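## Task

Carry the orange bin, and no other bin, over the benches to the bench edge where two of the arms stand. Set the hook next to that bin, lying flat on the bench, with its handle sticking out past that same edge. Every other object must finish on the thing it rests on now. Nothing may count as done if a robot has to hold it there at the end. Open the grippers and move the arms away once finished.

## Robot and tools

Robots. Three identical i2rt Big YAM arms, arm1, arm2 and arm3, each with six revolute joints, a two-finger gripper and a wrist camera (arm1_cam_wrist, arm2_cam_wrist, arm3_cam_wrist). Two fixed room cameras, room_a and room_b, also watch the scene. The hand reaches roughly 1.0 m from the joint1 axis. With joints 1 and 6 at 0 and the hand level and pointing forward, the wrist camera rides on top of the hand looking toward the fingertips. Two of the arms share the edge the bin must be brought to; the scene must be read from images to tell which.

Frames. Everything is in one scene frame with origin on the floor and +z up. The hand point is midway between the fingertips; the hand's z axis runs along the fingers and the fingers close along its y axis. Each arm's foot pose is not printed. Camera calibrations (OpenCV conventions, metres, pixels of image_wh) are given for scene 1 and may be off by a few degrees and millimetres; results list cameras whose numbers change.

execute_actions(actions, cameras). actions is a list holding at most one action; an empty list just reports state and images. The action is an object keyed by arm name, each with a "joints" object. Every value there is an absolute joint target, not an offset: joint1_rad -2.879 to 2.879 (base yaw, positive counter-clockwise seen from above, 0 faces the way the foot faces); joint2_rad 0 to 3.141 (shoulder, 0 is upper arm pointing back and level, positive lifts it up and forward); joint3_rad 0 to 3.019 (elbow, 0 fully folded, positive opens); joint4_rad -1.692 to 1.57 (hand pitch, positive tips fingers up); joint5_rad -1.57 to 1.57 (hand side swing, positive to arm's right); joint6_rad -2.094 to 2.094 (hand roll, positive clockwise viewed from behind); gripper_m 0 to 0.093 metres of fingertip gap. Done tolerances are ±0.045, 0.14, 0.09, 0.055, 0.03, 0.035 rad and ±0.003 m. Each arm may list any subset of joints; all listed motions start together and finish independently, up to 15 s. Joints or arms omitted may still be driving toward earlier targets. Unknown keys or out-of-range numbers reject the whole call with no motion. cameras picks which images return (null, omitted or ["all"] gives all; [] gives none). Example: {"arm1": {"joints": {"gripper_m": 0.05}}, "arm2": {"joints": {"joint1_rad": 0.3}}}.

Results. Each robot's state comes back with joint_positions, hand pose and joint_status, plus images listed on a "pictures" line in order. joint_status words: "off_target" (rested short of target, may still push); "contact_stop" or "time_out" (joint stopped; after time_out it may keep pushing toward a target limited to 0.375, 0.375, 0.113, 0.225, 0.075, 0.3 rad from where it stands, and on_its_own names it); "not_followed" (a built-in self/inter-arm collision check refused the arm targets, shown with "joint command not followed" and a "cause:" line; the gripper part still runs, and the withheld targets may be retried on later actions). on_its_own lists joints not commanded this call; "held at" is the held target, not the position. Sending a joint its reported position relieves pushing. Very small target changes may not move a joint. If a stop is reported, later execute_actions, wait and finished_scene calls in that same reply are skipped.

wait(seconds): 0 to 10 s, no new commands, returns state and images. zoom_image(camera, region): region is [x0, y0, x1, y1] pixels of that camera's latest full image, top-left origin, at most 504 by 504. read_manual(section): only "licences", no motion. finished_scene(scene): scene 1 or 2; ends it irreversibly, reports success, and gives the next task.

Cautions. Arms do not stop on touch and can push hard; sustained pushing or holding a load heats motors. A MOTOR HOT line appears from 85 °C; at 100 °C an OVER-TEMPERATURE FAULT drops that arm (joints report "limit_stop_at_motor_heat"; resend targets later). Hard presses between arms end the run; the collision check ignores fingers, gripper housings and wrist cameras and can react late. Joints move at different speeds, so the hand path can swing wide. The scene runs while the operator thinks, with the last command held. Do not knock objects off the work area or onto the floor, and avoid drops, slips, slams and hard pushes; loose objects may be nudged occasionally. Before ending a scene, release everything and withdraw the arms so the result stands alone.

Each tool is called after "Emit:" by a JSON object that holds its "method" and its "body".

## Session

Emit:
{"method": "execute_actions", "body": {"actions": []}}

Scene clock: 0.00 s.
arm1.joint_positions: joint1_rad=-0.359 joint2_rad=+0.605 joint3_rad=+1.314 joint4_rad=-1.261 joint5_rad=+0.094 joint6_rad=+0.124 gripper_m=+0.094
arm1.joint_status: not commanded
arm1.hand: x=-0.5692 y=-0.5592 z=+1.2478 quat_wxyz=(-0.400, +0.458, -0.742, -0.283) (m; scene frame)
arm2.joint_positions: joint1_rad=-0.084 joint2_rad=+0.461 joint3_rad=+1.574 joint4_rad=-1.595 joint5_rad=-0.289 joint6_rad=-0.178 gripper_m=+0.095
arm2.joint_status: not commanded
arm2.hand: x=+0.2660 y=-0.6959 z=+1.3679 quat_wxyz=(-0.332, +0.677, -0.513, -0.410) (m; scene frame)
arm3.joint_positions: joint1_rad=-0.099 joint2_rad=+0.385 joint3_rad=+1.580 joint4_rad=-1.381 joint5_rad=-0.268 joint6_rad=-0.412 gripper_m=+0.094
arm3.joint_status: not commanded
arm3.hand: x=+0.3711 y=+1.5100 z=+1.3663 quat_wxyz=(-0.371, -0.430, -0.632, +0.527) (m; scene frame)
pictures: arm1_cam_wrist, arm2_cam_wrist, arm3_cam_wrist, room_a, room_b
camera_calibration (this result's frames):
arm1_cam_wrist: T_world_to_cam=[[0.902286, -0.42758, -0.0552694, 0.344744], [-0.415644, -0.828629, -0.374985, -0.227662], [0.114538, 0.361317, -0.925382, 1.54638], [0, 0, 0, 1]] pos_world=[-0.582804, -0.599974, 1.36468]
arm2_cam_wrist: T_world_to_cam=[[0.967216, 0.253905, 0.00515365, -0.0835187], [0.227245, -0.856245, -0.463901, -0.02113], [-0.113374, 0.449864, -0.885872, 1.67511], [0, 0, 0, 1]] pos_world=[0.275496, -0.750457, 1.47456]
arm3_cam_wrist: T_world_to_cam=[[-0.934423, -0.0546357, 0.351949, -0.0560295], [-0.287562, 0.698773, -0.655, -0.0475391], [-0.210146, -0.713254, -0.668661, 2.19262], [0, 0, 0, 1]] pos_world=[0.394744, 1.59405, 1.4547]
Images, in order (width x height): arm1_cam_wrist 504x504, arm2_cam_wrist 504x504, arm3_cam_wrist 504x504, room_a 896x504, room_b 896x504.

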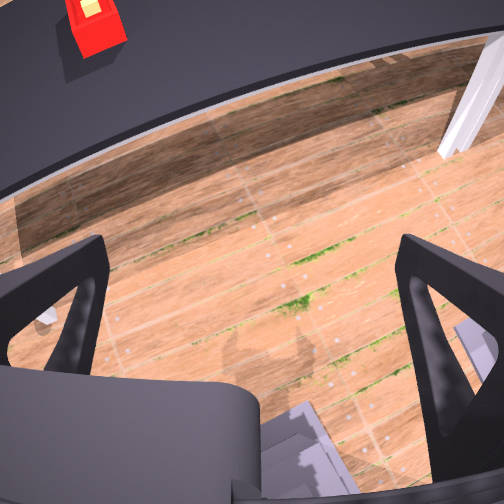

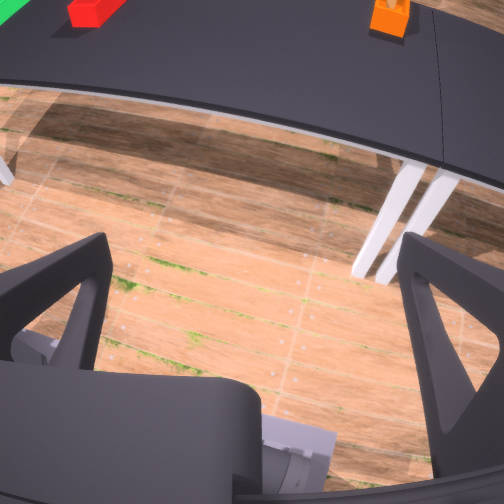

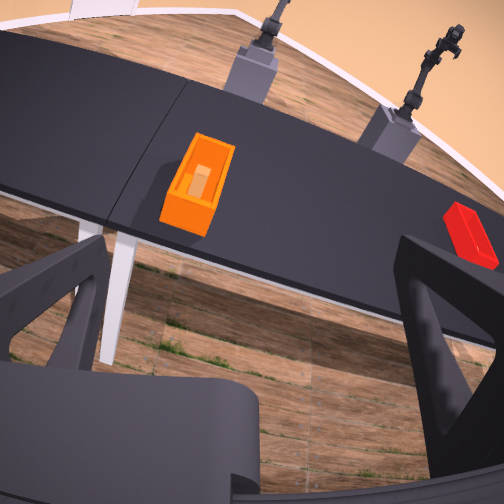

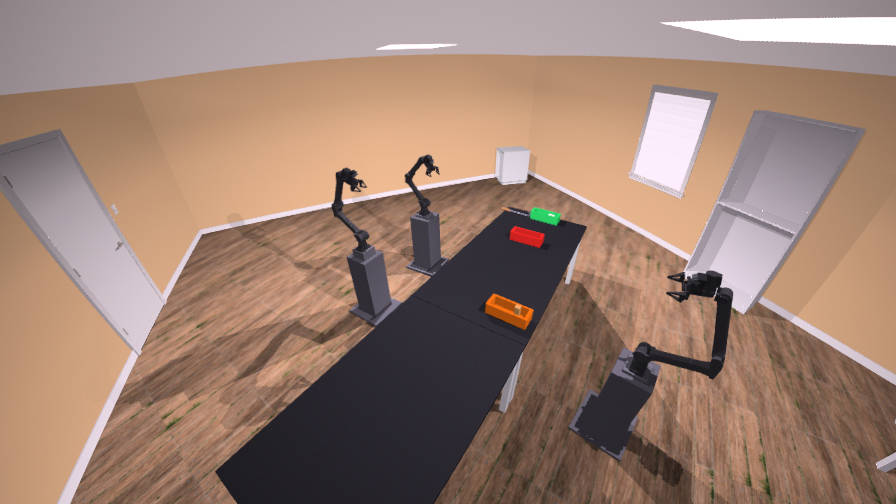

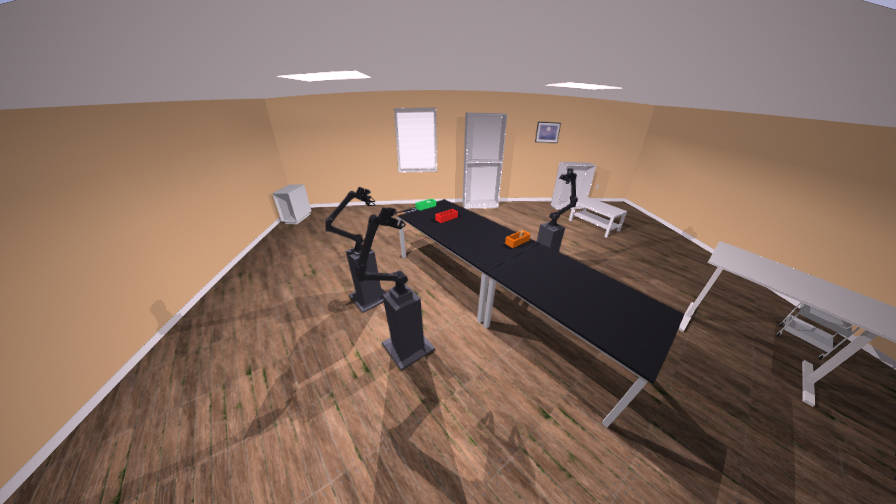

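Emit:
{"method": "execute_actions", "body": {"actions": [{"arm1":{"joints":{"joint1_rad":0.767,"joint2_rad":1.5,"joint3_rad":1.61,"joint4_rad":0.79,"joint5_rad":0.92,"joint6_rad":0}},"arm3":{"joints":{"joint1_rad":0.195,"joint2_rad":1.3,"joint3_rad":0.973,"joint4_rad":1.152,"joint5_rad":0,"joint6_rad":0,"gripper_m":0.07}},"arm2":{"joints":{"joint1_rad":-0.3,"joint2_rad":1.2,"joint3_rad":2.06,"joint4_rad":0.52,"joint5_rad":0.693,"joint6_rad":0}}}], "cameras": []}}

Emit:
{"method": "execute_actions", "body": {"actions": [{"arm1":{"joints":{"joint2_rad":2.37}},"arm3":{"joints":{"joint2_rad":2.10}}}], "cameras": ["arm1_cam_wrist","arm3_cam_wrist"]}}

Scene clock: 15.63 s.
arm1.joint_positions: joint1_rad=+0.777 joint2_rad=+1.491 joint3_rad=+1.601 joint4_rad=+0.771 joint5_rad=+0.917 joint6_rad=+0.012 gripper_m=+0.094
arm1.joint_status: all done
arm1.hand: x=-0.9801 y=-0.3229 z=+1.4171 quat_wxyz=(-0.435, +0.135, -0.497, -0.738) (m; scene frame)
arm2.joint_positions: joint1_rad=-0.293 joint2_rad=+1.191 joint3_rad=+2.048 joint4_rad=+0.511 joint5_rad=+0.690 joint6_rad=-0.014 gripper_m=+0.095
arm2.joint_status: all done
arm2.hand: x=+0.4788 y=-0.5985 z=+1.7755 quat_wxyz=(-0.775, -0.211, -0.278, -0.527) (m; scene frame)
arm3.joint_positions: joint1_rad=+0.190 joint2_rad=+1.301 joint3_rad=+0.926 joint4_rad=+1.133 joint5_rad=-0.005 joint6_rad=-0.015 gripper_m=+0.070
arm3.joint_status: all done
arm3.hand: x=+0.3628 y=+1.0702 z=+1.2666 quat_wxyz=(-0.657, -0.269, -0.284, +0.645) (m; scene frame)
pictures: none
No camera images: the call's "cameras" was empty. Leave "cameras" out to get every camera's image.

Scene clock: 17.17 s.
arm1.joint_positions: joint1_rad=+0.777 joint2_rad=+2.380 joint3_rad=+1.601 joint4_rad=+0.786 joint5_rad=+0.918 joint6_rad=+0.012 gripper_m=+0.094
arm1.joint_status: all done
arm1.hand: x=-1.1577 y=-0.1641 z=+0.7992 quat_wxyz=(-0.515, +0.477, -0.520, -0.486) (m; scene frame)
arm2.joint_positions: joint1_rad=-0.293 joint2_rad=+1.191 joint3_rad=+2.048 joint4_rad=+0.511 joint5_rad=+0.690 joint6_rad=-0.014 gripper_m=+0.095
arm2.joint_status: not commanded
arm2.hand: x=+0.4788 y=-0.5985 z=+1.7755 quat_wxyz=(-0.775, -0.211, -0.278, -0.527) (m; scene frame)
arm3.joint_positions: joint1_rad=+0.190 joint2_rad=+2.101 joint3_rad=+0.950 joint4_rad=+1.144 joint5_rad=-0.005 joint6_rad=-0.015 gripper_m=+0.070
arm3.joint_status: all done
arm3.hand: x=+0.3684 y=+0.9124 z=+0.7979 quat_wxyz=(-0.506, -0.487, -0.512, +0.495) (m; scene frame)
pictures: arm1_cam_wrist, arm3_cam_wrist
camera_calibration (this result's frames):
arm1_cam_wrist: T_world_to_cam=[[0.996779, -0.0776591, -0.0200413, 1.15853], [-0.0620509, -0.58839, -0.806193, 0.480353], [0.0508161, 0.804839, -0.591314, 0.787839], [0, 0, 0, 1]] pos_world=[-1.16503, -0.261477, 0.876336]
arm3_cam_wrist: T_world_to_cam=[[-0.999747, -0.0166104, 0.0151946, 0.366957], [-0.0220123, 0.579912, -0.814382, 0.134672], [0.00471566, -0.81451, -0.580131, 1.32835], [0, 0, 0, 1]] pos_world=[0.363565, 1.00995, 0.874716]
Images, in order (width x height): arm1_cam_wrist 504x504, arm3_cam_wrist 504x504.

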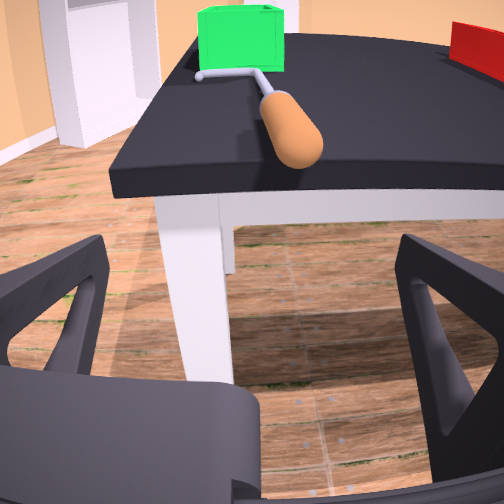

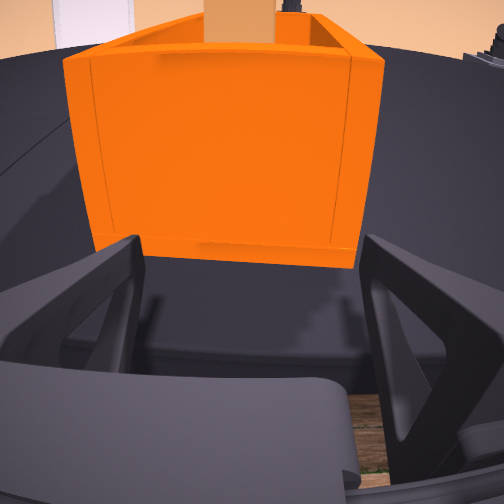

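Emit:
{"method": "execute_actions", "body": {"actions": [{"arm1":{"joints":{"joint1_rad":0.569,"joint3_rad":2.09,"joint4_rad":0.45,"joint5_rad":0.655}},"arm3":{"joints":{"joint1_rad":0.215}}}], "cameras": []}}

Emit:
{"method": "execute_actions", "body": {"actions": [{"arm1":{"joints":{"joint2_rad":2.58,"joint4_rad":0.54}},"arm3":{"joints":{"joint2_rad":2.25,"joint3_rad":1.38,"joint4_rad":0.894}}}], "cameras": ["arm1_cam_wrist","arm3_cam_wrist"]}}

Scene clock: 32.57 s.
arm1.joint_positions: joint1_rad=+0.572 joint2_rad=+2.356 joint3_rad=+2.050 joint4_rad=+0.467 joint5_rad=+0.657 joint6_rad=+0.012 gripper_m=+0.094
arm1.joint_status: all done
arm1.hand: x=-1.1147 y=-0.0004 z=+0.9931 quat_wxyz=(-0.507, +0.436, -0.496, -0.553) (m; scene frame)
arm2.joint_positions: joint1_rad=-0.293 joint2_rad=+1.191 joint3_rad=+2.048 joint4_rad=+0.511 joint5_rad=+0.690 joint6_rad=-0.014 gripper_m=+0.095
arm2.joint_status: not commanded
arm2.hand: x=+0.4788 y=-0.5985 z=+1.7755 quat_wxyz=(-0.775, -0.211, -0.278, -0.527) (m; scene frame)
arm3.joint_positions: joint1_rad=+0.211 joint2_rad=+2.101 joint3_rad=+0.950 joint4_rad=+1.144 joint5_rad=-0.004 joint6_rad=-0.015 gripper_m=+0.070
arm3.joint_status: all done
arm3.hand: x=+0.3827 y=+0.9130 z=+0.7979 quat_wxyz=(-0.511, -0.481, -0.517, +0.490) (m; scene frame)
pictures: none
No camera images: the call's "cameras" was empty. Leave "cameras" out to get every camera's image.

Scene clock: 33.77 s.
arm1.joint_positions: joint1_rad=+0.572 joint2_rad=+2.586 joint3_rad=+2.064 joint4_rad=+0.526 joint5_rad=+0.657 joint6_rad=+0.012 gripper_m=+0.094
arm1.joint_status: all done
arm1.hand: x=-1.1210 y=+0.0088 z=+0.8065 quat_wxyz=(-0.502, +0.493, -0.506, -0.500) (m; scene frame)
arm2.joint_positions: joint1_rad=-0.293 joint2_rad=+1.191 joint3_rad=+2.048 joint4_rad=+0.511 joint5_rad=+0.690 joint6_rad=-0.014 gripper_m=+0.095
arm2.joint_status: not commanded
arm2.hand: x=+0.4788 y=-0.5985 z=+1.7755 quat_wxyz=(-0.775, -0.211, -0.278, -0.527) (m; scene frame)
arm3.joint_positions: joint1_rad=+0.213 joint2_rad=+2.230 joint3_rad=+1.341 joint4_rad=+0.908 joint5_rad=+0.004 joint6_rad=-0.015 gripper_m=+0.070
arm3.joint_status: all done
arm3.hand: x=+0.3886 y=+0.7928 z=+0.8228 quat_wxyz=(-0.516, -0.477, -0.508, +0.498) (m; scene frame)
pictures: arm1_cam_wrist, arm3_cam_wrist
camera_calibration (this result's frames):
arm1_cam_wrist: T_world_to_cam=[[0.999629, -0.0213223, -0.016948, 1.13574], [-0.0262852, -0.592099, -0.805436, 0.629743], [0.00713889, 0.805583, -0.59244, 0.603157], [0, 0, 0, 1]] pos_world=[-1.12307, -0.0888058, 0.883801]
arm3_cam_wrist: T_world_to_cam=[[-0.999431, -0.0303028, 0.0147962, 0.395815], [-0.0292077, 0.55855, -0.828956, 0.256494], [0.0168553, -0.828917, -0.559117, 1.2347], [0, 0, 0, 1]] pos_world=[0.38227, 0.892191, 0.897106]
Images, in order (width x height): arm1_cam_wrist 504x504, arm3_cam_wrist 504x504.

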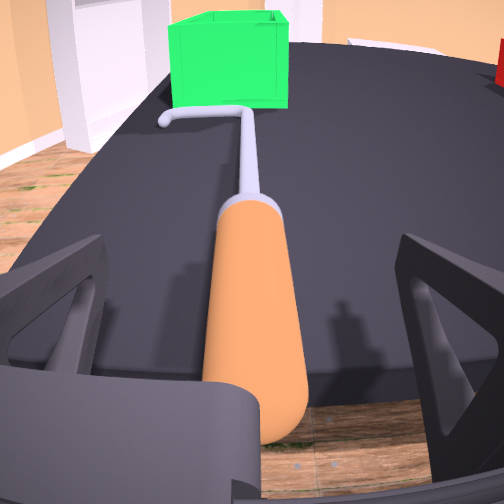

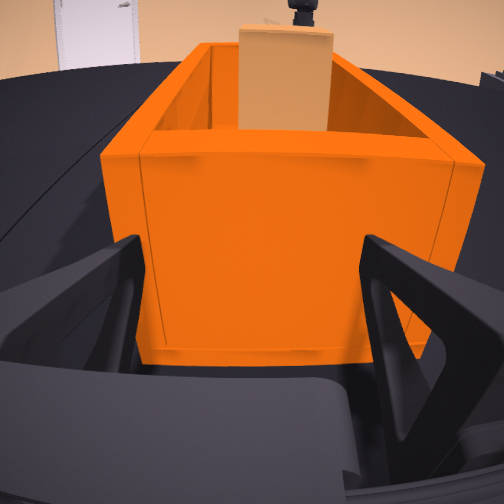

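Lower ~2 cm via q3; continue push.

Emit:
{"method": "execute_actions", "body": {"actions": [{"arm1":{"joints":{"joint3_rad":2.028}},"arm3":{"joints":{"joint1_rad":0.195,"joint2_rad":2.5,"joint3_rad":1.9,"joint4_rad":0.61}}}], "cameras": ["arm1_cam_wrist","arm3_cam_wrist"]}}

Scene clock: 39.83 s.
arm1.joint_positions: joint1_rad=+0.572 joint2_rad=+2.585 joint3_rad=+2.042 joint4_rad=+0.526 joint5_rad=+0.657 joint6_rad=+0.012 gripper_m=+0.094
arm1.joint_status: all done
arm1.hand: x=-1.1184 y=+0.0053 z=+0.7956 quat_wxyz=(-0.501, +0.500, -0.507, -0.492) (m; scene frame)
arm2.joint_positions: joint1_rad=-0.293 joint2_rad=+1.191 joint3_rad=+2.048 joint4_rad=+0.511 joint5_rad=+0.690 joint6_rad=-0.014 gripper_m=+0.095
arm2.joint_status: not commanded
arm2.hand: x=+0.4788 y=-0.5985 z=+1.7755 quat_wxyz=(-0.775, -0.211, -0.278, -0.527) (m; scene frame)
arm3.joint_positions: joint1_rad=+0.201 joint2_rad=+2.478 joint3_rad=+1.849 joint4_rad=+0.622 joint5_rad=+0.000 joint6_rad=-0.002 gripper_m=+0.070
arm3.joint_status: all done
arm3.hand: x=+0.3857 y=+0.6698 z=+0.8115 quat_wxyz=(-0.511, -0.488, -0.510, +0.490) (m; scene frame)
pictures: arm1_cam_wrist, arm3_cam_wrist
camera_calibration (this result's frames):
arm1_cam_wrist: T_world_to_cam=[[0.99976, -0.0215518, -0.00403293, 1.12277], [-0.0162635, -0.605554, -0.795638, 0.622496], [0.0147053, 0.795513, -0.605759, 0.61855], [0, 0, 0, 1]] pos_world=[-1.12147, -0.0909115, 0.874502]
arm3_cam_wrist: T_world_to_cam=[[-0.99973, -0.0231397, 0.00194562, 0.395088], [-0.0150143, 0.58021, -0.814328, 0.283916], [0.0177145, -0.814138, -0.580401, 1.13351], [0, 0, 0, 1]] pos_world=[0.379165, 0.767248, 0.888326]
Images, in order (width x height): arm1_cam_wrist 504x504, arm3_cam_wrist 504x504.

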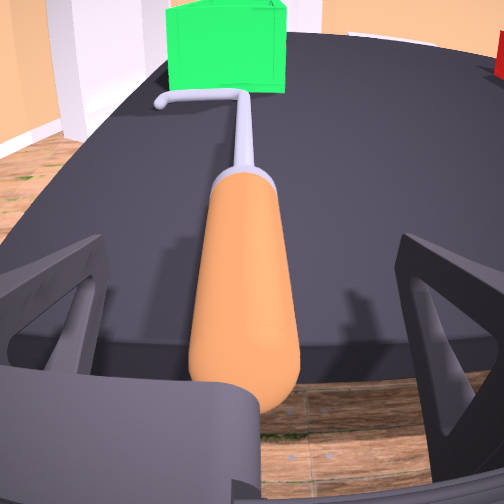

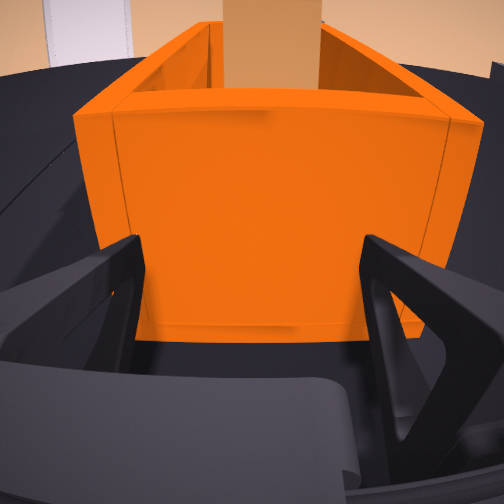

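Emit:
{"method": "execute_actions", "body": {"actions": [{"arm1":{"joints":{"joint3_rad":2.015}},"arm3":{"joints":{"joint2_rad":2.68,"joint3_rad":2.33,"joint4_rad":0.375}}}], "cameras": []}}

Emit:
{"method": "execute_actions", "body": {"actions": [{"arm1":{"joints":{"gripper_m":0}},"arm3":{"joints":{"joint2_rad":2.2}}}], "cameras": ["arm1_cam_wrist"]}}

Emit:
{"method": "execute_actions", "body": {"actions": [{"arm1":{"joints":{"joint2_rad":2.52,"joint4_rad":0.47,"joint6_rad":1.59}},"arm3":{"joints":{"joint2_rad":0.6,"joint3_rad":1.2,"joint4_rad":-0.8}}}], "cameras": ["arm1_cam_wrist"]}}

Emit:
{"method": "execute_actions", "body": {"actions": [{"arm1":{"joints":{"joint2_rad":2.1,"joint4_rad":0.15}}}], "cameras": ["arm1_cam_wrist","room_a"]}}

Scene clock: 52.73 s.
arm1.joint_positions: joint1_rad=+0.572 joint2_rad=+2.585 joint3_rad=+2.030 joint4_rad=+0.526 joint5_rad=+0.657 joint6_rad=+0.012 gripper_m=+0.094
arm1.joint_status: all done
arm1.hand: x=-1.1169 y=+0.0033 z=+0.7891 quat_wxyz=(-0.500, +0.504, -0.507, -0.488) (m; scene frame)
arm2.joint_positions: joint1_rad=-0.293 joint2_rad=+1.191 joint3_rad=+2.048 joint4_rad=+0.511 joint5_rad=+0.690 joint6_rad=-0.014 gripper_m=+0.095
arm2.joint_status: not commanded
arm2.hand: x=+0.4788 y=-0.5985 z=+1.7755 quat_wxyz=(-0.775, -0.211, -0.278, -0.527) (m; scene frame)
arm3.joint_positions: joint1_rad=+0.201 joint2_rad=+2.663 joint3_rad=+2.280 joint4_rad=+0.386 joint5_rad=+0.000 joint6_rad=-0.002 gripper_m=+0.070
arm3.joint_status: all done
arm3.hand: x=+0.3887 y=+0.5974 z=+0.8311 quat_wxyz=(-0.514, -0.486, -0.507, +0.493) (m; scene frame)
pictures: none
No camera images: the call's "cameras" was empty. Leave "cameras" out to get every camera's image.

Scene clock: 55.20 s.
arm1.joint_positions: joint1_rad=+0.572 joint2_rad=+2.585 joint3_rad=+2.030 joint4_rad=+0.526 joint5_rad=+0.653 joint6_rad=+0.011 gripper_m=+0.028
arm1.joint_status: gripper_m off_target (ended at +0.028, target +0.000)
arm1.hand: x=-1.1174 y=+0.0033 z=+0.7891 quat_wxyz=(-0.499, +0.505, -0.506, -0.489) (m; scene frame)
arm2.joint_positions: joint1_rad=-0.293 joint2_rad=+1.191 joint3_rad=+2.048 joint4_rad=+0.511 joint5_rad=+0.690 joint6_rad=-0.014 gripper_m=+0.095
arm2.joint_status: not commanded
arm2.hand: x=+0.4788 y=-0.5985 z=+1.7755 quat_wxyz=(-0.775, -0.211, -0.278, -0.527) (m; scene frame)
arm3.joint_positions: joint1_rad=+0.201 joint2_rad=+2.205 joint3_rad=+2.308 joint4_rad=+0.378 joint5_rad=+0.000 joint6_rad=-0.002 gripper_m=+0.070
arm3.joint_status: all done
arm3.hand: x=+0.3841 y=+0.6921 z=+1.2759 quat_wxyz=(-0.619, -0.356, -0.371, +0.594) (m; scene frame)
pictures: arm1_cam_wrist
camera_calibration (this result's frames):
arm1_cam_wrist: T_world_to_cam=[[0.999821, -0.0185266, 0.00379277, 1.11559], [-0.00837024, -0.613389, -0.789737, 0.620285], [0.0169576, 0.789564, -0.613434, 0.624747], [0, 0, 0, 1]] pos_world=[-1.12079, -0.0921342, 0.868872]
Images, in order (width x height): arm1_cam_wrist 504x504.

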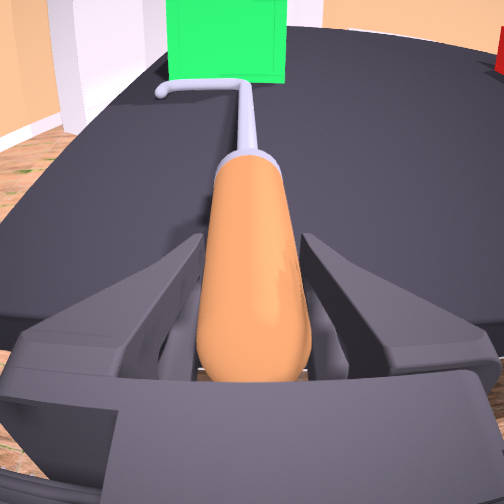

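Scene clock: 57.37 s.
arm1.joint_positions: joint1_rad=+0.572 joint2_rad=+2.558 joint3_rad=+2.011 joint4_rad=+0.461 joint5_rad=+0.656 joint6_rad=+1.569 gripper_m=+0.028
arm1.joint_status: all done
arm1.hand: x=-1.1152 y=+0.0008 z=+0.7896 quat_wxyz=(-0.025, +0.015, -0.731, -0.682) (m; scene frame)
arm2.joint_positions: joint1_rad=-0.293 joint2_rad=+1.191 joint3_rad=+2.048 joint4_rad=+0.511 joint5_rad=+0.690 joint6_rad=-0.014 gripper_m=+0.095
arm2.joint_status: not commanded
arm2.hand: x=+0.4788 y=-0.5985 z=+1.7755 quat_wxyz=(-0.775, -0.211, -0.278, -0.527) (m; scene frame)
arm3.joint_positions: joint1_rad=+0.201 joint2_rad=+0.603 joint3_rad=+1.196 joint4_rad=-0.787 joint5_rad=+0.000 joint6_rad=-0.002 gripper_m=+0.070
arm3.joint_status: all done
arm3.hand: x=+0.3587 y=+1.2844 z=+1.2889 quat_wxyz=(-0.461, -0.532, -0.556, +0.442) (m; scene frame)
pictures: arm1_cam_wrist
camera_calibration (this result's frames):
arm1_cam_wrist: T_world_to_cam=[[0.0502047, -0.0754557, -0.995884, 0.843692], [-0.812597, -0.582817, 0.00319381, -0.903791], [-0.580659, 0.809093, -0.0905753, -0.452284], [0, 0, 0, 1]] pos_world=[-1.0394, -0.0971436, 0.802141]
Images, in order (width x height): arm1_cam_wrist 504x504.

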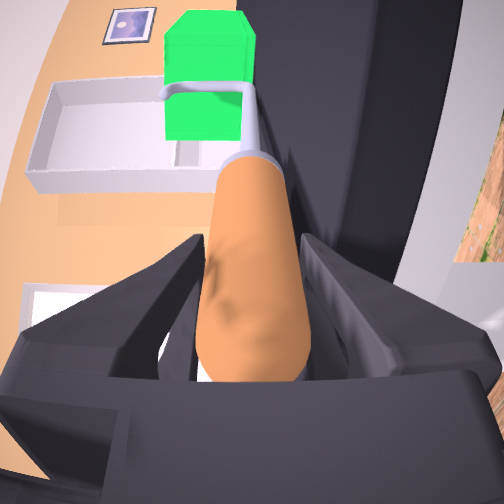

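Scene clock: 59.13 s.
arm1.joint_positions: joint1_rad=+0.572 joint2_rad=+2.120 joint3_rad=+1.988 joint4_rad=+0.135 joint5_rad=+0.656 joint6_rad=+1.572 gripper_m=+0.028
arm1.joint_status: all done
arm1.hand: x=-1.0894 y=-0.0349 z=+1.0925 quat_wxyz=(-0.005, -0.005, -0.706, -0.708) (m; scene frame)
arm2.joint_positions: joint1_rad=-0.293 joint2_rad=+1.191 joint3_rad=+2.048 joint4_rad=+0.511 joint5_rad=+0.690 joint6_rad=-0.014 gripper_m=+0.095
arm2.joint_status: not commanded
arm2.hand: x=+0.4788 y=-0.5985 z=+1.7755 quat_wxyz=(-0.775, -0.211, -0.278, -0.527) (m; scene frame)
arm3.joint_positions: joint1_rad=+0.201 joint2_rad=+0.603 joint3_rad=+1.196 joint4_rad=-0.787 joint5_rad=+0.000 joint6_rad=-0.002 gripper_m=+0.070
arm3.joint_status: not commanded
arm3.hand: x=+0.3587 y=+1.2844 z=+1.2889 quat_wxyz=(-0.461, -0.532, -0.556, +0.442) (m; scene frame)
pictures: arm1_cam_wrist, room_a
camera_calibration (this result's frames):
arm1_cam_wrist: T_world_to_cam=[[-0.00657565, -0.00398999, -0.99997, 1.08649], [-0.812444, -0.582988, 0.00766869, -0.909346], [-0.583002, 0.812471, 0.000591882, -0.483056], [0, 0, 0, 1]] pos_world=[-1.01327, -0.133334, 1.09371]
Images, in order (width x height): arm1_cam_wrist 504x504, room_a 896x504.

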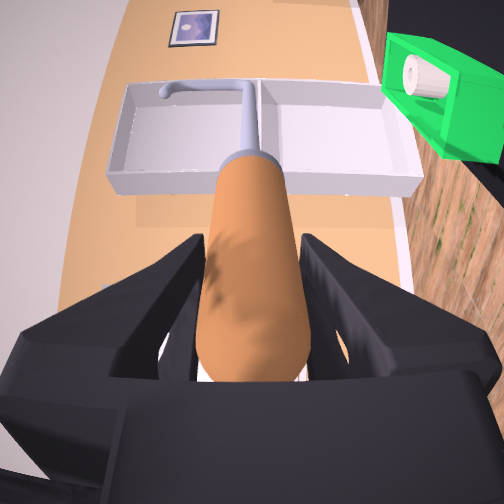

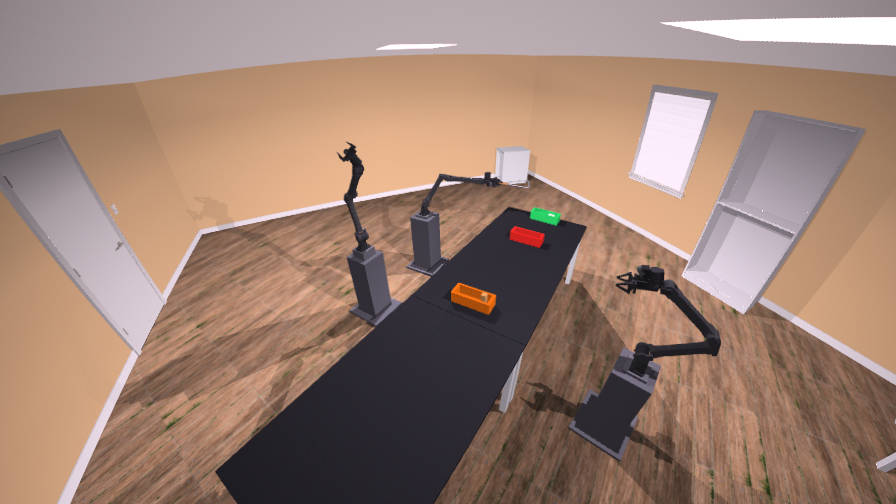

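Emit:
{"method": "execute_actions", "body": {"actions": [{"arm1":{"joints":{"joint1_rad":-0.76,"joint5_rad":-0.69,"joint3_rad":1.93,"joint4_rad":0.24}}}], "cameras": ["arm1_cam_wrist"]}}

Emit:
{"method": "execute_actions", "body": {"actions": [{"arm1":{"joints":{"joint2_rad":2.49,"joint4_rad":0.61}}}], "cameras": ["arm1_cam_wrist","room_a"]}}

Scene clock: 67.87 s.
arm1.joint_positions: joint1_rad=-0.753 joint2_rad=+2.125 joint3_rad=+1.916 joint4_rad=+0.180 joint5_rad=-0.690 joint6_rad=+1.575 gripper_m=+0.028
arm1.joint_status: joint4_rad time_out (moved +0.045 of +0.105); the others done
arm1.on_its_own: joint4_rad reads +0.180 and still pushes toward +0.240 since a time_out
arm1.hand: x=-0.1975 y=-0.0566 z=+1.0582 quat_wxyz=(+0.009, -0.004, -0.715, -0.699) (m; scene frame)
arm2.joint_positions: joint1_rad=-0.293 joint2_rad=+1.191 joint3_rad=+2.048 joint4_rad=+0.511 joint5_rad=+0.690 joint6_rad=-0.014 gripper_m=+0.095
arm2.joint_status: not commanded
arm2.hand: x=+0.4788 y=-0.5985 z=+1.7755 quat_wxyz=(-0.775, -0.211, -0.278, -0.527) (m; scene frame)
arm3.joint_positions: joint1_rad=+0.201 joint2_rad=+0.603 joint3_rad=+1.196 joint4_rad=-0.787 joint5_rad=+0.000 joint6_rad=-0.002 gripper_m=+0.070
arm3.joint_status: not commanded
arm3.hand: x=+0.3587 y=+1.2844 z=+1.2889 quat_wxyz=(-0.461, -0.532, -0.556, +0.442) (m; scene frame)
pictures: arm1_cam_wrist
camera_calibration (this result's frames):
arm1_cam_wrist: T_world_to_cam=[[-0.0250014, -0.0291133, -0.999263, 1.05213], [-0.798966, -0.600208, 0.0374769, -0.226969], [-0.600856, 0.799314, -0.00825452, 0.0596706], [0, 0, 0, 1]] pos_world=[-0.119183, -0.153293, 1.06035]
Images, in order (width x height): arm1_cam_wrist 504x504.

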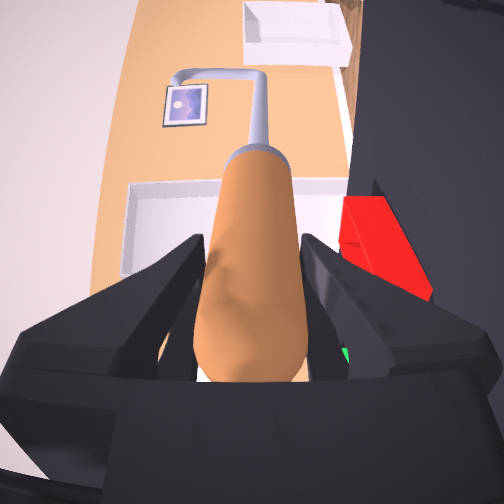

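not run: a stop came earlier in this reply.

Emit:
{"method": "execute_actions", "body": {"actions": [{"arm1":{"joints":{"joint2_rad":2.49,"joint4_rad":0.61}}}], "cameras": []}}

Emit:
{"method": "execute_actions", "body": {"actions": [{"arm1":{"joints":{"joint6_rad":0}}}], "cameras": ["arm1_cam_wrist"]}}

Scene clock: 76.30 s.
arm1.joint_positions: joint1_rad=-0.754 joint2_rad=+2.538 joint3_rad=+1.911 joint4_rad=+0.591 joint5_rad=-0.690 joint6_rad=+1.584 gripper_m=+0.029
arm1.joint_status: all done
arm1.hand: x=-0.1772 y=-0.0350 z=+0.7850 quat_wxyz=(+0.013, -0.009, -0.717, -0.697) (m; scene frame)
arm2.joint_positions: joint1_rad=-0.293 joint2_rad=+1.191 joint3_rad=+2.048 joint4_rad=+0.511 joint5_rad=+0.690 joint6_rad=-0.014 gripper_m=+0.095
arm2.joint_status: not commanded
arm2.hand: x=+0.4788 y=-0.5985 z=+1.7755 quat_wxyz=(-0.775, -0.211, -0.278, -0.527) (m; scene frame)
arm3.joint_positions: joint1_rad=+0.201 joint2_rad=+0.603 joint3_rad=+1.196 joint4_rad=-0.787 joint5_rad=+0.000 joint6_rad=-0.002 gripper_m=+0.070
arm3.joint_status: not commanded
arm3.hand: x=+0.3587 y=+1.2844 z=+1.2889 quat_wxyz=(-0.461, -0.532, -0.556, +0.442) (m; scene frame)
pictures: none
No camera images: the call's "cameras" was empty. Leave "cameras" out to get every camera's image.

Scene clock: 78.47 s.
arm1.joint_positions: joint1_rad=-0.754 joint2_rad=+2.533 joint3_rad=+1.911 joint4_rad=+0.591 joint5_rad=-0.691 joint6_rad=+0.013 gripper_m=+0.029
arm1.joint_status: all done
arm1.hand: x=-0.1772 y=-0.0347 z=+0.7896 quat_wxyz=(-0.485, +0.500, -0.511, -0.503) (m; scene frame)
arm2.joint_positions: joint1_rad=-0.293 joint2_rad=+1.191 joint3_rad=+2.048 joint4_rad=+0.511 joint5_rad=+0.690 joint6_rad=-0.014 gripper_m=+0.095
arm2.joint_status: not commanded
arm2.hand: x=+0.4788 y=-0.5985 z=+1.7755 quat_wxyz=(-0.775, -0.211, -0.278, -0.527) (m; scene frame)
arm3.joint_positions: joint1_rad=+0.201 joint2_rad=+0.603 joint3_rad=+1.196 joint4_rad=-0.787 joint5_rad=+0.000 joint6_rad=-0.002 gripper_m=+0.070
arm3.joint_status: not commanded
arm3.hand: x=+0.3587 y=+1.2844 z=+1.2889 quat_wxyz=(-0.461, -0.532, -0.556, +0.442) (m; scene frame)
pictures: arm1_cam_wrist
camera_calibration (this result's frames):
arm1_cam_wrist: T_world_to_cam=[[0.999384, -0.000317056, -0.0350846, 0.206085], [-0.0278977, -0.613605, -0.78912, 0.601292], [-0.0212779, 0.789613, -0.613236, 0.632267], [0, 0, 0, 1]] pos_world=[-0.17573, -0.130224, 0.869451]
Images, in order (width x height): arm1_cam_wrist 504x504.

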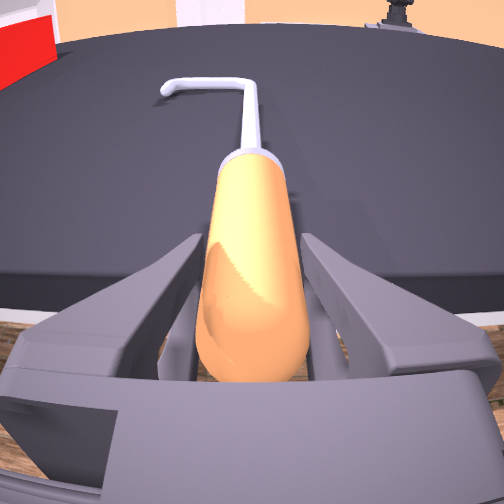

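Emit:
{"method": "execute_actions", "body": {"actions": [{"arm1":{"joints":{"gripper_m":0.093}}}], "cameras": []}}

Emit:
{"method": "execute_actions", "body": {"actions": [{"arm1":{"joints":{"joint2_rad":2.2}}}], "cameras": []}}

Emit:
{"method": "execute_actions", "body": {"actions": [{"arm1":{"joints":{"joint1_rad":0.5,"joint2_rad":0.6,"joint3_rad":1.2,"joint4_rad":-0.8,"joint5_rad":0}},"arm2":{"joints":{"joint1_rad":0.2,"joint2_rad":1.6}}}], "cameras": []}}

Emit:
{"method": "execute_actions", "body": {"actions": [{"arm2":{"joints":{"joint1_rad":0.68,"joint5_rad":0.68,"joint2_rad":2.45}}}], "cameras": []}}

Emit:
{"method": "execute_actions", "body": {"actions": [{"arm2":{"joints":{"joint2_rad":2.67,"joint4_rad":0.63}}}], "cameras": ["arm2_cam_wrist"]}}

Scene clock: 89.50 s.
arm1.joint_positions: joint1_rad=-0.754 joint2_rad=+2.499 joint3_rad=+1.911 joint4_rad=+0.591 joint5_rad=-0.691 joint6_rad=+0.012 gripper_m=+0.093
arm1.joint_status: all done
arm1.hand: x=-0.1762 y=-0.0333 z=+0.8187 quat_wxyz=(-0.497, +0.499, -0.499, -0.504) (m; scene frame)
arm2.joint_positions: joint1_rad=-0.293 joint2_rad=+1.191 joint3_rad=+2.048 joint4_rad=+0.511 joint5_rad=+0.690 joint6_rad=-0.014 gripper_m=+0.095
arm2.joint_status: not commanded
arm2.hand: x=+0.4788 y=-0.5985 z=+1.7755 quat_wxyz=(-0.775, -0.211, -0.278, -0.527) (m; scene frame)
arm3.joint_positions: joint1_rad=+0.201 joint2_rad=+0.603 joint3_rad=+1.196 joint4_rad=-0.787 joint5_rad=+0.000 joint6_rad=-0.002 gripper_m=+0.070
arm3.joint_status: not commanded
arm3.hand: x=+0.3587 y=+1.2844 z=+1.2889 quat_wxyz=(-0.461, -0.532, -0.556, +0.442) (m; scene frame)
pictures: none
No camera images: the call's "cameras" was empty. Leave "cameras" out to get every camera's image.

Scene clock: 90.97 s.
arm1.joint_positions: joint1_rad=-0.754 joint2_rad=+2.170 joint3_rad=+1.918 joint4_rad=+0.605 joint5_rad=-0.691 joint6_rad=+0.012 gripper_m=+0.093
arm1.joint_status: all done
arm1.hand: x=-0.1991 y=-0.0603 z=+1.1082 quat_wxyz=(-0.612, +0.480, -0.369, -0.509) (m; scene frame)
arm2.joint_positions: joint1_rad=-0.293 joint2_rad=+1.191 joint3_rad=+2.048 joint4_rad=+0.511 joint5_rad=+0.690 joint6_rad=-0.014 gripper_m=+0.095
arm2.joint_status: not commanded
arm2.hand: x=+0.4788 y=-0.5985 z=+1.7755 quat_wxyz=(-0.775, -0.211, -0.278, -0.527) (m; scene frame)
arm3.joint_positions: joint1_rad=+0.201 joint2_rad=+0.603 joint3_rad=+1.196 joint4_rad=-0.787 joint5_rad=+0.000 joint6_rad=-0.002 gripper_m=+0.070
arm3.joint_status: not commanded
arm3.hand: x=+0.3587 y=+1.2844 z=+1.2889 quat_wxyz=(-0.461, -0.532, -0.556, +0.442) (m; scene frame)
pictures: none
No camera images: the call's "cameras" was empty. Leave "cameras" out to get every camera's image.

Scene clock: 92.87 s.
arm1.joint_positions: joint1_rad=+0.492 joint2_rad=+0.598 joint3_rad=+1.215 joint4_rad=-0.781 joint5_rad=-0.003 joint6_rad=+0.010 gripper_m=+0.093
arm1.joint_status: all done
arm1.hand: x=-0.8165 y=-0.5370 z=+1.3057 quat_wxyz=(-0.309, +0.667, -0.371, -0.567) (m; scene frame)
arm2.joint_positions: joint1_rad=+0.208 joint2_rad=+1.584 joint3_rad=+2.034 joint4_rad=+0.514 joint5_rad=+0.691 joint6_rad=-0.014 gripper_m=+0.095
arm2.joint_status: all done
arm2.hand: x=+0.2969 y=-0.2260 z=+1.6212 quat_wxyz=(-0.648, +0.018, -0.427, -0.631) (m; scene frame)
arm3.joint_positions: joint1_rad=+0.201 joint2_rad=+0.603 joint3_rad=+1.196 joint4_rad=-0.787 joint5_rad=+0.000 joint6_rad=-0.002 gripper_m=+0.070
arm3.joint_status: not commanded
arm3.hand: x=+0.3587 y=+1.2844 z=+1.2889 quat_wxyz=(-0.461, -0.532, -0.556, +0.442) (m; scene frame)
pictures: none
No camera images: the call's "cameras" was empty. Leave "cameras" out to get every camera's image.

Scene clock: 94.70 s.
arm1.joint_positions: joint1_rad=+0.492 joint2_rad=+0.598 joint3_rad=+1.215 joint4_rad=-0.781 joint5_rad=-0.003 joint6_rad=+0.010 gripper_m=+0.093
arm1.joint_status: not commanded
arm1.hand: x=-0.8165 y=-0.5370 z=+1.3057 quat_wxyz=(-0.309, +0.667, -0.371, -0.567) (m; scene frame)
arm2.joint_positions: joint1_rad=+0.673 joint2_rad=+2.444 joint3_rad=+2.025 joint4_rad=+0.513 joint5_rad=+0.678 joint6_rad=-0.013 gripper_m=+0.095
arm2.joint_status: all done
arm2.hand: x=-0.1790 y=-0.0137 z=+0.9621 quat_wxyz=(-0.508, +0.469, -0.492, -0.529) (m; scene frame)
arm3.joint_positions: joint1_rad=+0.201 joint2_rad=+0.603 joint3_rad=+1.196 joint4_rad=-0.787 joint5_rad=+0.000 joint6_rad=-0.002 gripper_m=+0.070
arm3.joint_status: not commanded
arm3.hand: x=+0.3587 y=+1.2844 z=+1.2889 quat_wxyz=(-0.461, -0.532, -0.556, +0.442) (m; scene frame)
pictures: none
No camera images: the call's "cameras" was empty. Leave "cameras" out to get every camera's image.

Scene clock: 96.00 s.
arm1.joint_positions: joint1_rad=+0.492 joint2_rad=+0.598 joint3_rad=+1.215 joint4_rad=-0.781 joint5_rad=-0.003 joint6_rad=+0.010 gripper_m=+0.093
arm1.joint_status: not commanded
arm1.hand: x=-0.8165 y=-0.5370 z=+1.3057 quat_wxyz=(-0.309, +0.667, -0.371, -0.567) (m; scene frame)
arm2.joint_positions: joint1_rad=+0.673 joint2_rad=+2.677 joint3_rad=+2.041 joint4_rad=+0.620 joint5_rad=+0.678 joint6_rad=-0.013 gripper_m=+0.095
arm2.joint_status: all done
arm2.hand: x=-0.1751 y=-0.0179 z=+0.7856 quat_wxyz=(-0.504, +0.509, -0.497, -0.491) (m; scene frame)
arm3.joint_positions: joint1_rad=+0.201 joint2_rad=+0.603 joint3_rad=+1.196 joint4_rad=-0.787 joint5_rad=+0.000 joint6_rad=-0.002 gripper_m=+0.070
arm3.joint_status: not commanded
arm3.hand: x=+0.3587 y=+1.2844 z=+1.2889 quat_wxyz=(-0.461, -0.532, -0.556, +0.442) (m; scene frame)
pictures: arm2_cam_wrist
camera_calibration (this result's frames):
arm2_cam_wrist: T_world_to_cam=[[0.999943, 0.00978288, 0.00420675, 0.176089], [0.00921431, -0.59682, -0.802322, 0.621815], [-0.00533835, 0.802315, -0.596876, 0.602366], [0, 0, 0, 1]] pos_world=[-0.178593, -0.113898, 0.857693]
Images, in order (width x height): arm2_cam_wrist 504x504.

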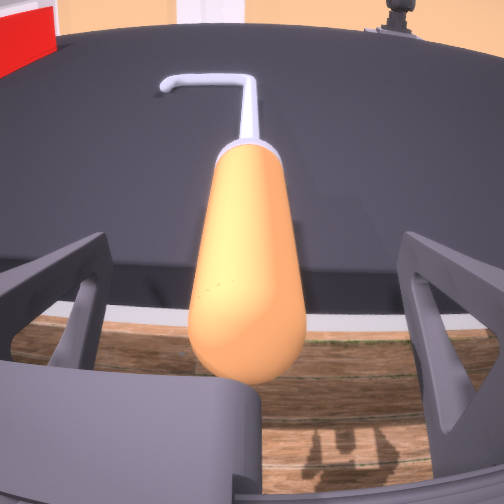

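Emit:
{"method": "execute_actions", "body": {"actions": [{"arm2":{"joints":{"joint4_rad":0.66}}}], "cameras": []}}

Emit:
{"method": "execute_actions", "body": {"actions": [{"arm2":{"joints":{"gripper_m":0}}}], "cameras": []}}

Emit:
{"method": "execute_actions", "body": {"actions": [{"arm2":{"joints":{"joint2_rad":2.58,"joint4_rad":0.57,"joint6_rad":-0.75}}}], "cameras": []}}

Emit:
{"method": "execute_actions", "body": {"actions": [{"arm2":{"joints":{"joint2_rad":2.53,"joint4_rad":0.54,"joint6_rad":-1.6}}}], "cameras": ["arm2_cam_wrist"]}}

Emit:
{"method": "execute_actions", "body": {"actions": [{"arm2":{"joints":{"joint2_rad":2.05,"joint3_rad":1.66,"joint4_rad":0.45}}}], "cameras": ["arm2_cam_wrist"]}}

Scene clock: 107.57 s.
arm1.joint_positions: joint1_rad=+0.492 joint2_rad=+0.598 joint3_rad=+1.215 joint4_rad=-0.781 joint5_rad=-0.003 joint6_rad=+0.010 gripper_m=+0.093
arm1.joint_status: not commanded
arm1.hand: x=-0.8165 y=-0.5370 z=+1.3057 quat_wxyz=(-0.309, +0.667, -0.371, -0.567) (m; scene frame)
arm2.joint_positions: joint1_rad=+0.673 joint2_rad=+2.677 joint3_rad=+2.041 joint4_rad=+0.644 joint5_rad=+0.678 joint6_rad=-0.013 gripper_m=+0.095
arm2.joint_status: all done
arm2.hand: x=-0.1751 y=-0.0179 z=+0.7906 quat_wxyz=(-0.505, +0.500, -0.496, -0.499) (m; scene frame)
arm3.joint_positions: joint1_rad=+0.201 joint2_rad=+0.603 joint3_rad=+1.196 joint4_rad=-0.787 joint5_rad=+0.000 joint6_rad=-0.002 gripper_m=+0.070
arm3.joint_status: not commanded
arm3.hand: x=+0.3587 y=+1.2844 z=+1.2889 quat_wxyz=(-0.461, -0.532, -0.556, +0.442) (m; scene frame)
pictures: none
No camera images: the call's "cameras" was empty. Leave "cameras" out to get every camera's image.

Scene clock: 108.30 s.
arm1.joint_positions: joint1_rad=+0.492 joint2_rad=+0.598 joint3_rad=+1.215 joint4_rad=-0.781 joint5_rad=-0.003 joint6_rad=+0.010 gripper_m=+0.093
arm1.joint_status: not commanded
arm1.hand: x=-0.8165 y=-0.5370 z=+1.3057 quat_wxyz=(-0.309, +0.667, -0.371, -0.567) (m; scene frame)
arm2.joint_positions: joint1_rad=+0.673 joint2_rad=+2.677 joint3_rad=+2.041 joint4_rad=+0.645 joint5_rad=+0.677 joint6_rad=-0.012 gripper_m=+0.029
arm2.joint_status: gripper_m off_target (ended at +0.029, target +0.000)
arm2.hand: x=-0.1752 y=-0.0179 z=+0.7907 quat_wxyz=(-0.504, +0.500, -0.496, -0.500) (m; scene frame)
arm3.joint_positions: joint1_rad=+0.201 joint2_rad=+0.603 joint3_rad=+1.196 joint4_rad=-0.787 joint5_rad=+0.000 joint6_rad=-0.002 gripper_m=+0.070
arm3.joint_status: not commanded
arm3.hand: x=+0.3587 y=+1.2844 z=+1.2889 quat_wxyz=(-0.461, -0.532, -0.556, +0.442) (m; scene frame)
pictures: none
No camera images: the call's "cameras" was empty. Leave "cameras" out to get every camera's image.

Scene clock: 110.00 s.
arm1.joint_positions: joint1_rad=+0.492 joint2_rad=+0.598 joint3_rad=+1.215 joint4_rad=-0.781 joint5_rad=-0.003 joint6_rad=+0.010 gripper_m=+0.093
arm1.joint_status: not commanded
arm1.hand: x=-0.8165 y=-0.5370 z=+1.3057 quat_wxyz=(-0.309, +0.667, -0.371, -0.567) (m; scene frame)
arm2.joint_positions: joint1_rad=+0.675 joint2_rad=+2.603 joint3_rad=+2.041 joint4_rad=+0.568 joint5_rad=+0.677 joint6_rad=-0.718 gripper_m=+0.029
arm2.joint_status: all done
arm2.hand: x=-0.1811 y=-0.0135 z=+0.8402 quat_wxyz=(-0.645, +0.642, -0.292, -0.294) (m; scene frame)
arm3.joint_positions: joint1_rad=+0.201 joint2_rad=+0.603 joint3_rad=+1.196 joint4_rad=-0.787 joint5_rad=+0.000 joint6_rad=-0.002 gripper_m=+0.070
arm3.joint_status: not commanded
arm3.hand: x=+0.3587 y=+1.2844 z=+1.2889 quat_wxyz=(-0.461, -0.532, -0.556, +0.442) (m; scene frame)
pictures: none
No camera images: the call's "cameras" was empty. Leave "cameras" out to get every camera's image.

Scene clock: 111.77 s.
arm1.joint_positions: joint1_rad=+0.492 joint2_rad=+0.598 joint3_rad=+1.215 joint4_rad=-0.781 joint5_rad=-0.003 joint6_rad=+0.010 gripper_m=+0.093
arm1.joint_status: not commanded
arm1.hand: x=-0.8165 y=-0.5370 z=+1.3057 quat_wxyz=(-0.309, +0.667, -0.371, -0.567) (m; scene frame)
arm2.joint_positions: joint1_rad=+0.675 joint2_rad=+2.565 joint3_rad=+2.041 joint4_rad=+0.526 joint5_rad=+0.678 joint6_rad=-1.575 gripper_m=+0.029
arm2.joint_status: all done
arm2.hand: x=-0.1823 y=-0.0120 z=+0.8652 quat_wxyz=(-0.708, +0.706, +0.002, +0.001) (m; scene frame)
arm3.joint_positions: joint1_rad=+0.201 joint2_rad=+0.603 joint3_rad=+1.196 joint4_rad=-0.787 joint5_rad=+0.000 joint6_rad=-0.002 gripper_m=+0.070
arm3.joint_status: not commanded
arm3.hand: x=+0.3587 y=+1.2844 z=+1.2889 quat_wxyz=(-0.461, -0.532, -0.556, +0.442) (m; scene frame)
pictures: arm2_cam_wrist
camera_calibration (this result's frames):
arm2_cam_wrist: T_world_to_cam=[[0.0163244, 0.00818862, 0.999833, -0.857827], [0.80932, -0.587308, -0.00840379, 0.148412], [0.587141, 0.809322, -0.0162146, 0.250837], [0, 0, 0, 1]] pos_world=[-0.253386, -0.10882, 0.862999]
Images, in order (width x height): arm2_cam_wrist 504x504.

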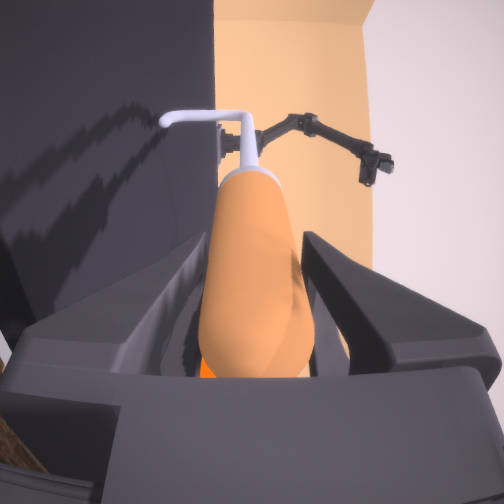

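Scene clock: 113.30 s.
arm1.joint_positions: joint1_rad=+0.492 joint2_rad=+0.598 joint3_rad=+1.215 joint4_rad=-0.781 joint5_rad=-0.003 joint6_rad=+0.010 gripper_m=+0.093
arm1.joint_status: not commanded
arm1.hand: x=-0.8165 y=-0.5370 z=+1.3057 quat_wxyz=(-0.309, +0.667, -0.371, -0.567) (m; scene frame)
arm2.joint_positions: joint1_rad=+0.675 joint2_rad=+2.059 joint3_rad=+1.638 joint4_rad=+0.429 joint5_rad=+0.678 joint6_rad=-1.583 gripper_m=+0.029
arm2.joint_status: all done
arm2.hand: x=-0.1207 y=-0.0892 z=+1.0551 quat_wxyz=(-0.710, +0.704, +0.003, +0.003) (m; scene frame)
arm3.joint_positions: joint1_rad=+0.201 joint2_rad=+0.603 joint3_rad=+1.196 joint4_rad=-0.787 joint5_rad=+0.000 joint6_rad=-0.002 gripper_m=+0.070
arm3.joint_status: not commanded
arm3.hand: x=+0.3587 y=+1.2844 z=+1.2889 quat_wxyz=(-0.461, -0.532, -0.556, +0.442) (m; scene frame)
pictures: arm2_cam_wrist
camera_calibration (this result's frames):
arm2_cam_wrist: T_world_to_cam=[[0.0118622, 0.00283821, 0.999926, -1.04919], [0.809338, -0.58729, -0.00793424, 0.054244], [0.587223, 0.809372, -0.00926359, 0.272881], [0, 0, 0, 1]] pos_world=[-0.191698, -0.186028, 1.05207]
Images, in order (width x height): arm2_cam_wrist 504x504.

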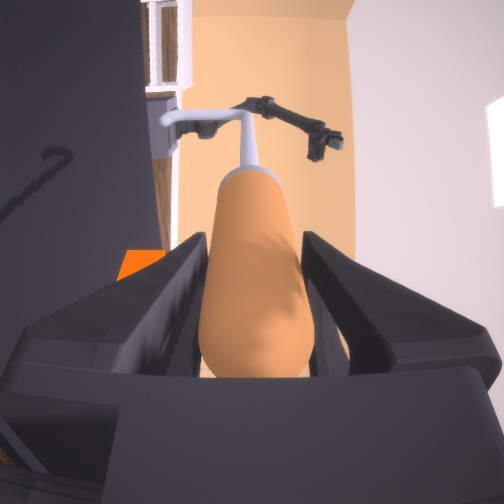

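Emit:
{"method": "execute_actions", "body": {"actions": [{"arm2":{"joints":{"joint1_rad":-0.10,"joint5_rad":-0.08}}}], "cameras": ["arm2_cam_wrist","arm3_cam_wrist"]}}

Scene clock: 119.90 s.
arm1.joint_positions: joint1_rad=+0.492 joint2_rad=+0.598 joint3_rad=+1.215 joint4_rad=-0.781 joint5_rad=-0.003 joint6_rad=+0.010 gripper_m=+0.093
arm1.joint_status: not commanded
arm1.hand: x=-0.8165 y=-0.5370 z=+1.3057 quat_wxyz=(-0.309, +0.667, -0.371, -0.567) (m; scene frame)
arm2.joint_positions: joint1_rad=-0.097 joint2_rad=+2.067 joint3_rad=+1.638 joint4_rad=+0.428 joint5_rad=-0.080 joint6_rad=-1.577 gripper_m=+0.029
arm2.joint_status: all done
arm2.hand: x=+0.3739 y=+0.0599 z=+1.0497 quat_wxyz=(-0.707, +0.707, -0.002, +0.008) (m; scene frame)
arm3.joint_positions: joint1_rad=+0.201 joint2_rad=+0.603 joint3_rad=+1.196 joint4_rad=-0.787 joint5_rad=+0.000 joint6_rad=-0.002 gripper_m=+0.070
arm3.joint_status: not commanded
arm3.hand: x=+0.3587 y=+1.2844 z=+1.2889 quat_wxyz=(-0.461, -0.532, -0.556, +0.442) (m; scene frame)
pictures: arm2_cam_wrist, arm3_cam_wrist
camera_calibration (this result's frames):
arm2_cam_wrist: T_world_to_cam=[[0.0131569, 0.00987798, 0.999865, -1.0509], [0.800966, -0.598692, -0.004625, -0.25821], [0.598565, 0.800918, -0.0157889, -0.135144], [0, 0, 0, 1]] pos_world=[0.301536, -0.0359681, 1.04743]
arm3_cam_wrist: T_world_to_cam=[[-0.999694, -0.0240831, 0.00556245, 0.377955], [-0.0212333, 0.721563, -0.692023, -0.0212993], [0.0126524, -0.69193, -0.721854, 1.93858], [0, 0, 0, 1]] pos_world=[0.35286, 1.36583, 1.38253]
Images, in order (width x height): arm2_cam_wrist 504x504, arm3_cam_wrist 504x504.

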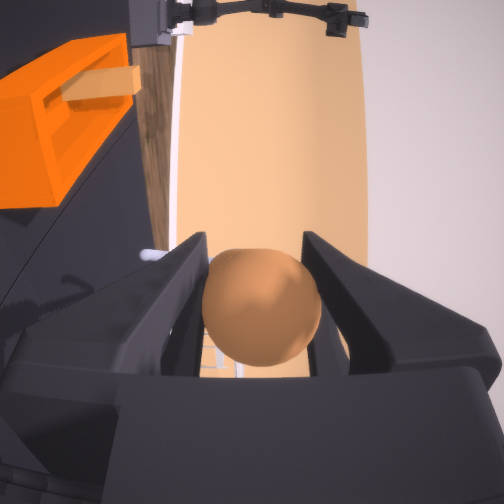

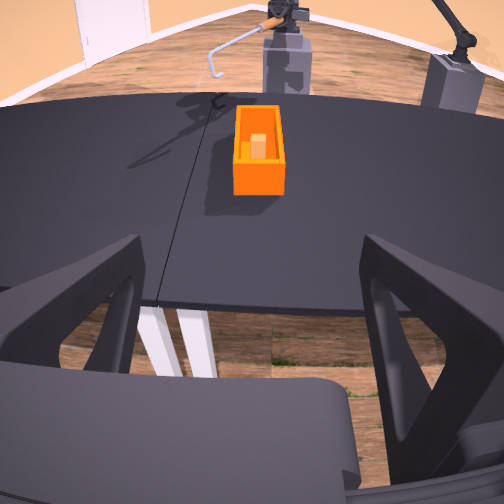

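Emit:
{"method": "execute_actions", "body": {"actions": [{"arm2":{"joints":{"joint1_rad":-0.27,"joint5_rad":-0.95,"joint3_rad":1.95,"joint4_rad":0.2}}}], "cameras": []}}

Emit:
{"method": "execute_actions", "body": {"actions": [{"arm2":{"joints":{"joint2_rad":2.27,"joint4_rad":0.42}}}], "cameras": ["room_a","arm3_cam_wrist"]}}

Emit:
{"method": "zoom_image", "body": {"camera": "room_a", "region": [380, 220, 540, 330]}}

Scene clock: 129.37 s.
arm1.joint_positions: joint1_rad=+0.492 joint2_rad=+0.598 joint3_rad=+1.215 joint4_rad=-0.781 joint5_rad=-0.003 joint6_rad=+0.010 gripper_m=+0.093
arm1.joint_status: not commanded
arm1.hand: x=-0.8165 y=-0.5370 z=+1.3057 quat_wxyz=(-0.309, +0.667, -0.371, -0.567) (m; scene frame)
arm2.joint_positions: joint1_rad=-0.264 joint2_rad=+2.077 joint3_rad=+1.887 joint4_rad=+0.182 joint5_rad=-0.951 joint6_rad=-1.572 gripper_m=+0.029
arm2.joint_status: all done
arm2.hand: x=+0.3825 y=+0.0300 z=+1.1326 quat_wxyz=(-0.664, +0.667, +0.239, -0.240) (m; scene frame)
arm3.joint_positions: joint1_rad=+0.201 joint2_rad=+0.603 joint3_rad=+1.196 joint4_rad=-0.787 joint5_rad=+0.000 joint6_rad=-0.002 gripper_m=+0.070
arm3.joint_status: not commanded
arm3.hand: x=+0.3587 y=+1.2844 z=+1.2889 quat_wxyz=(-0.461, -0.532, -0.556, +0.442) (m; scene frame)
pictures: none
No camera images: the call's "cameras" was empty. Leave "cameras" out to get every camera's image.

Scene clock: 130.57 s.
arm1.joint_positions: joint1_rad=+0.492 joint2_rad=+0.598 joint3_rad=+1.215 joint4_rad=-0.781 joint5_rad=-0.003 joint6_rad=+0.010 gripper_m=+0.093
arm1.joint_status: not commanded
arm1.hand: x=-0.8165 y=-0.5370 z=+1.3057 quat_wxyz=(-0.309, +0.667, -0.371, -0.567) (m; scene frame)
arm2.joint_positions: joint1_rad=-0.264 joint2_rad=+2.316 joint3_rad=+1.901 joint4_rad=+0.384 joint5_rad=-0.950 joint6_rad=-1.578 gripper_m=+0.029
arm2.joint_status: all done
arm2.hand: x=+0.3928 y=+0.0670 z=+0.9807 quat_wxyz=(-0.657, +0.674, +0.236, -0.242) (m; scene frame)
arm3.joint_positions: joint1_rad=+0.201 joint2_rad=+0.603 joint3_rad=+1.196 joint4_rad=-0.787 joint5_rad=+0.000 joint6_rad=-0.002 gripper_m=+0.070
arm3.joint_status: not commanded
arm3.hand: x=+0.3587 y=+1.2844 z=+1.2889 quat_wxyz=(-0.461, -0.532, -0.556, +0.442) (m; scene frame)
pictures: arm3_cam_wrist, room_a
camera_calibration (this result's frames):
arm3_cam_wrist: T_world_to_cam=[[-0.999694, -0.0240831, 0.00556245, 0.377955], [-0.0212333, 0.721563, -0.692023, -0.0212993], [0.0126524, -0.69193, -0.721854, 1.93858], [0, 0, 0, 1]] pos_world=[0.35286, 1.36583, 1.38253]
Images, in order (width x height): arm3_cam_wrist 504x504, room_a 896x504.

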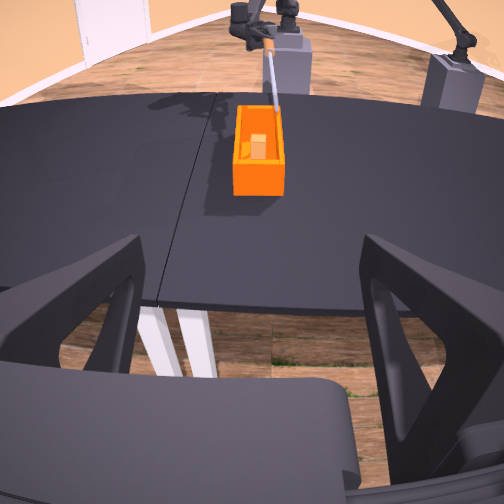

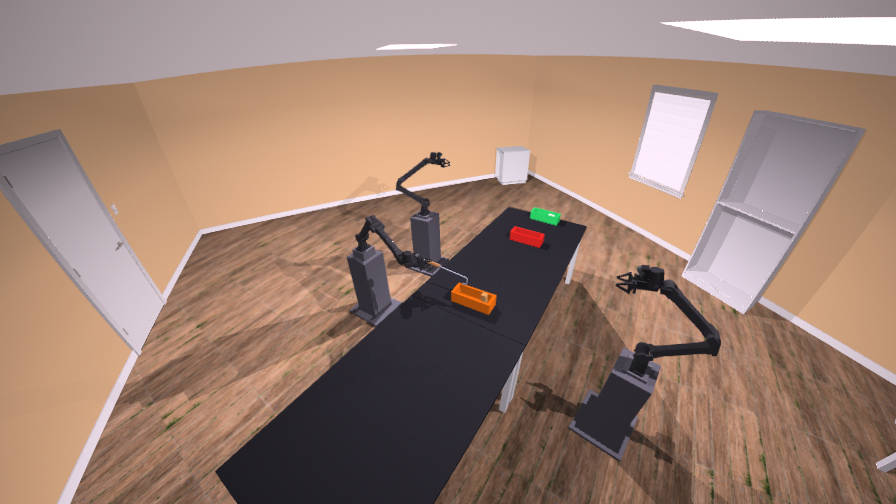

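Region (380, 220, 540, 330) of room_a's 896x504 image, scaled by 3.150, with more detail than that image has; it fills the top 346 rows of this view, and the rest is white.

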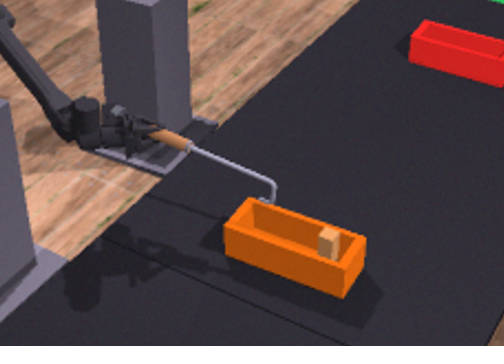

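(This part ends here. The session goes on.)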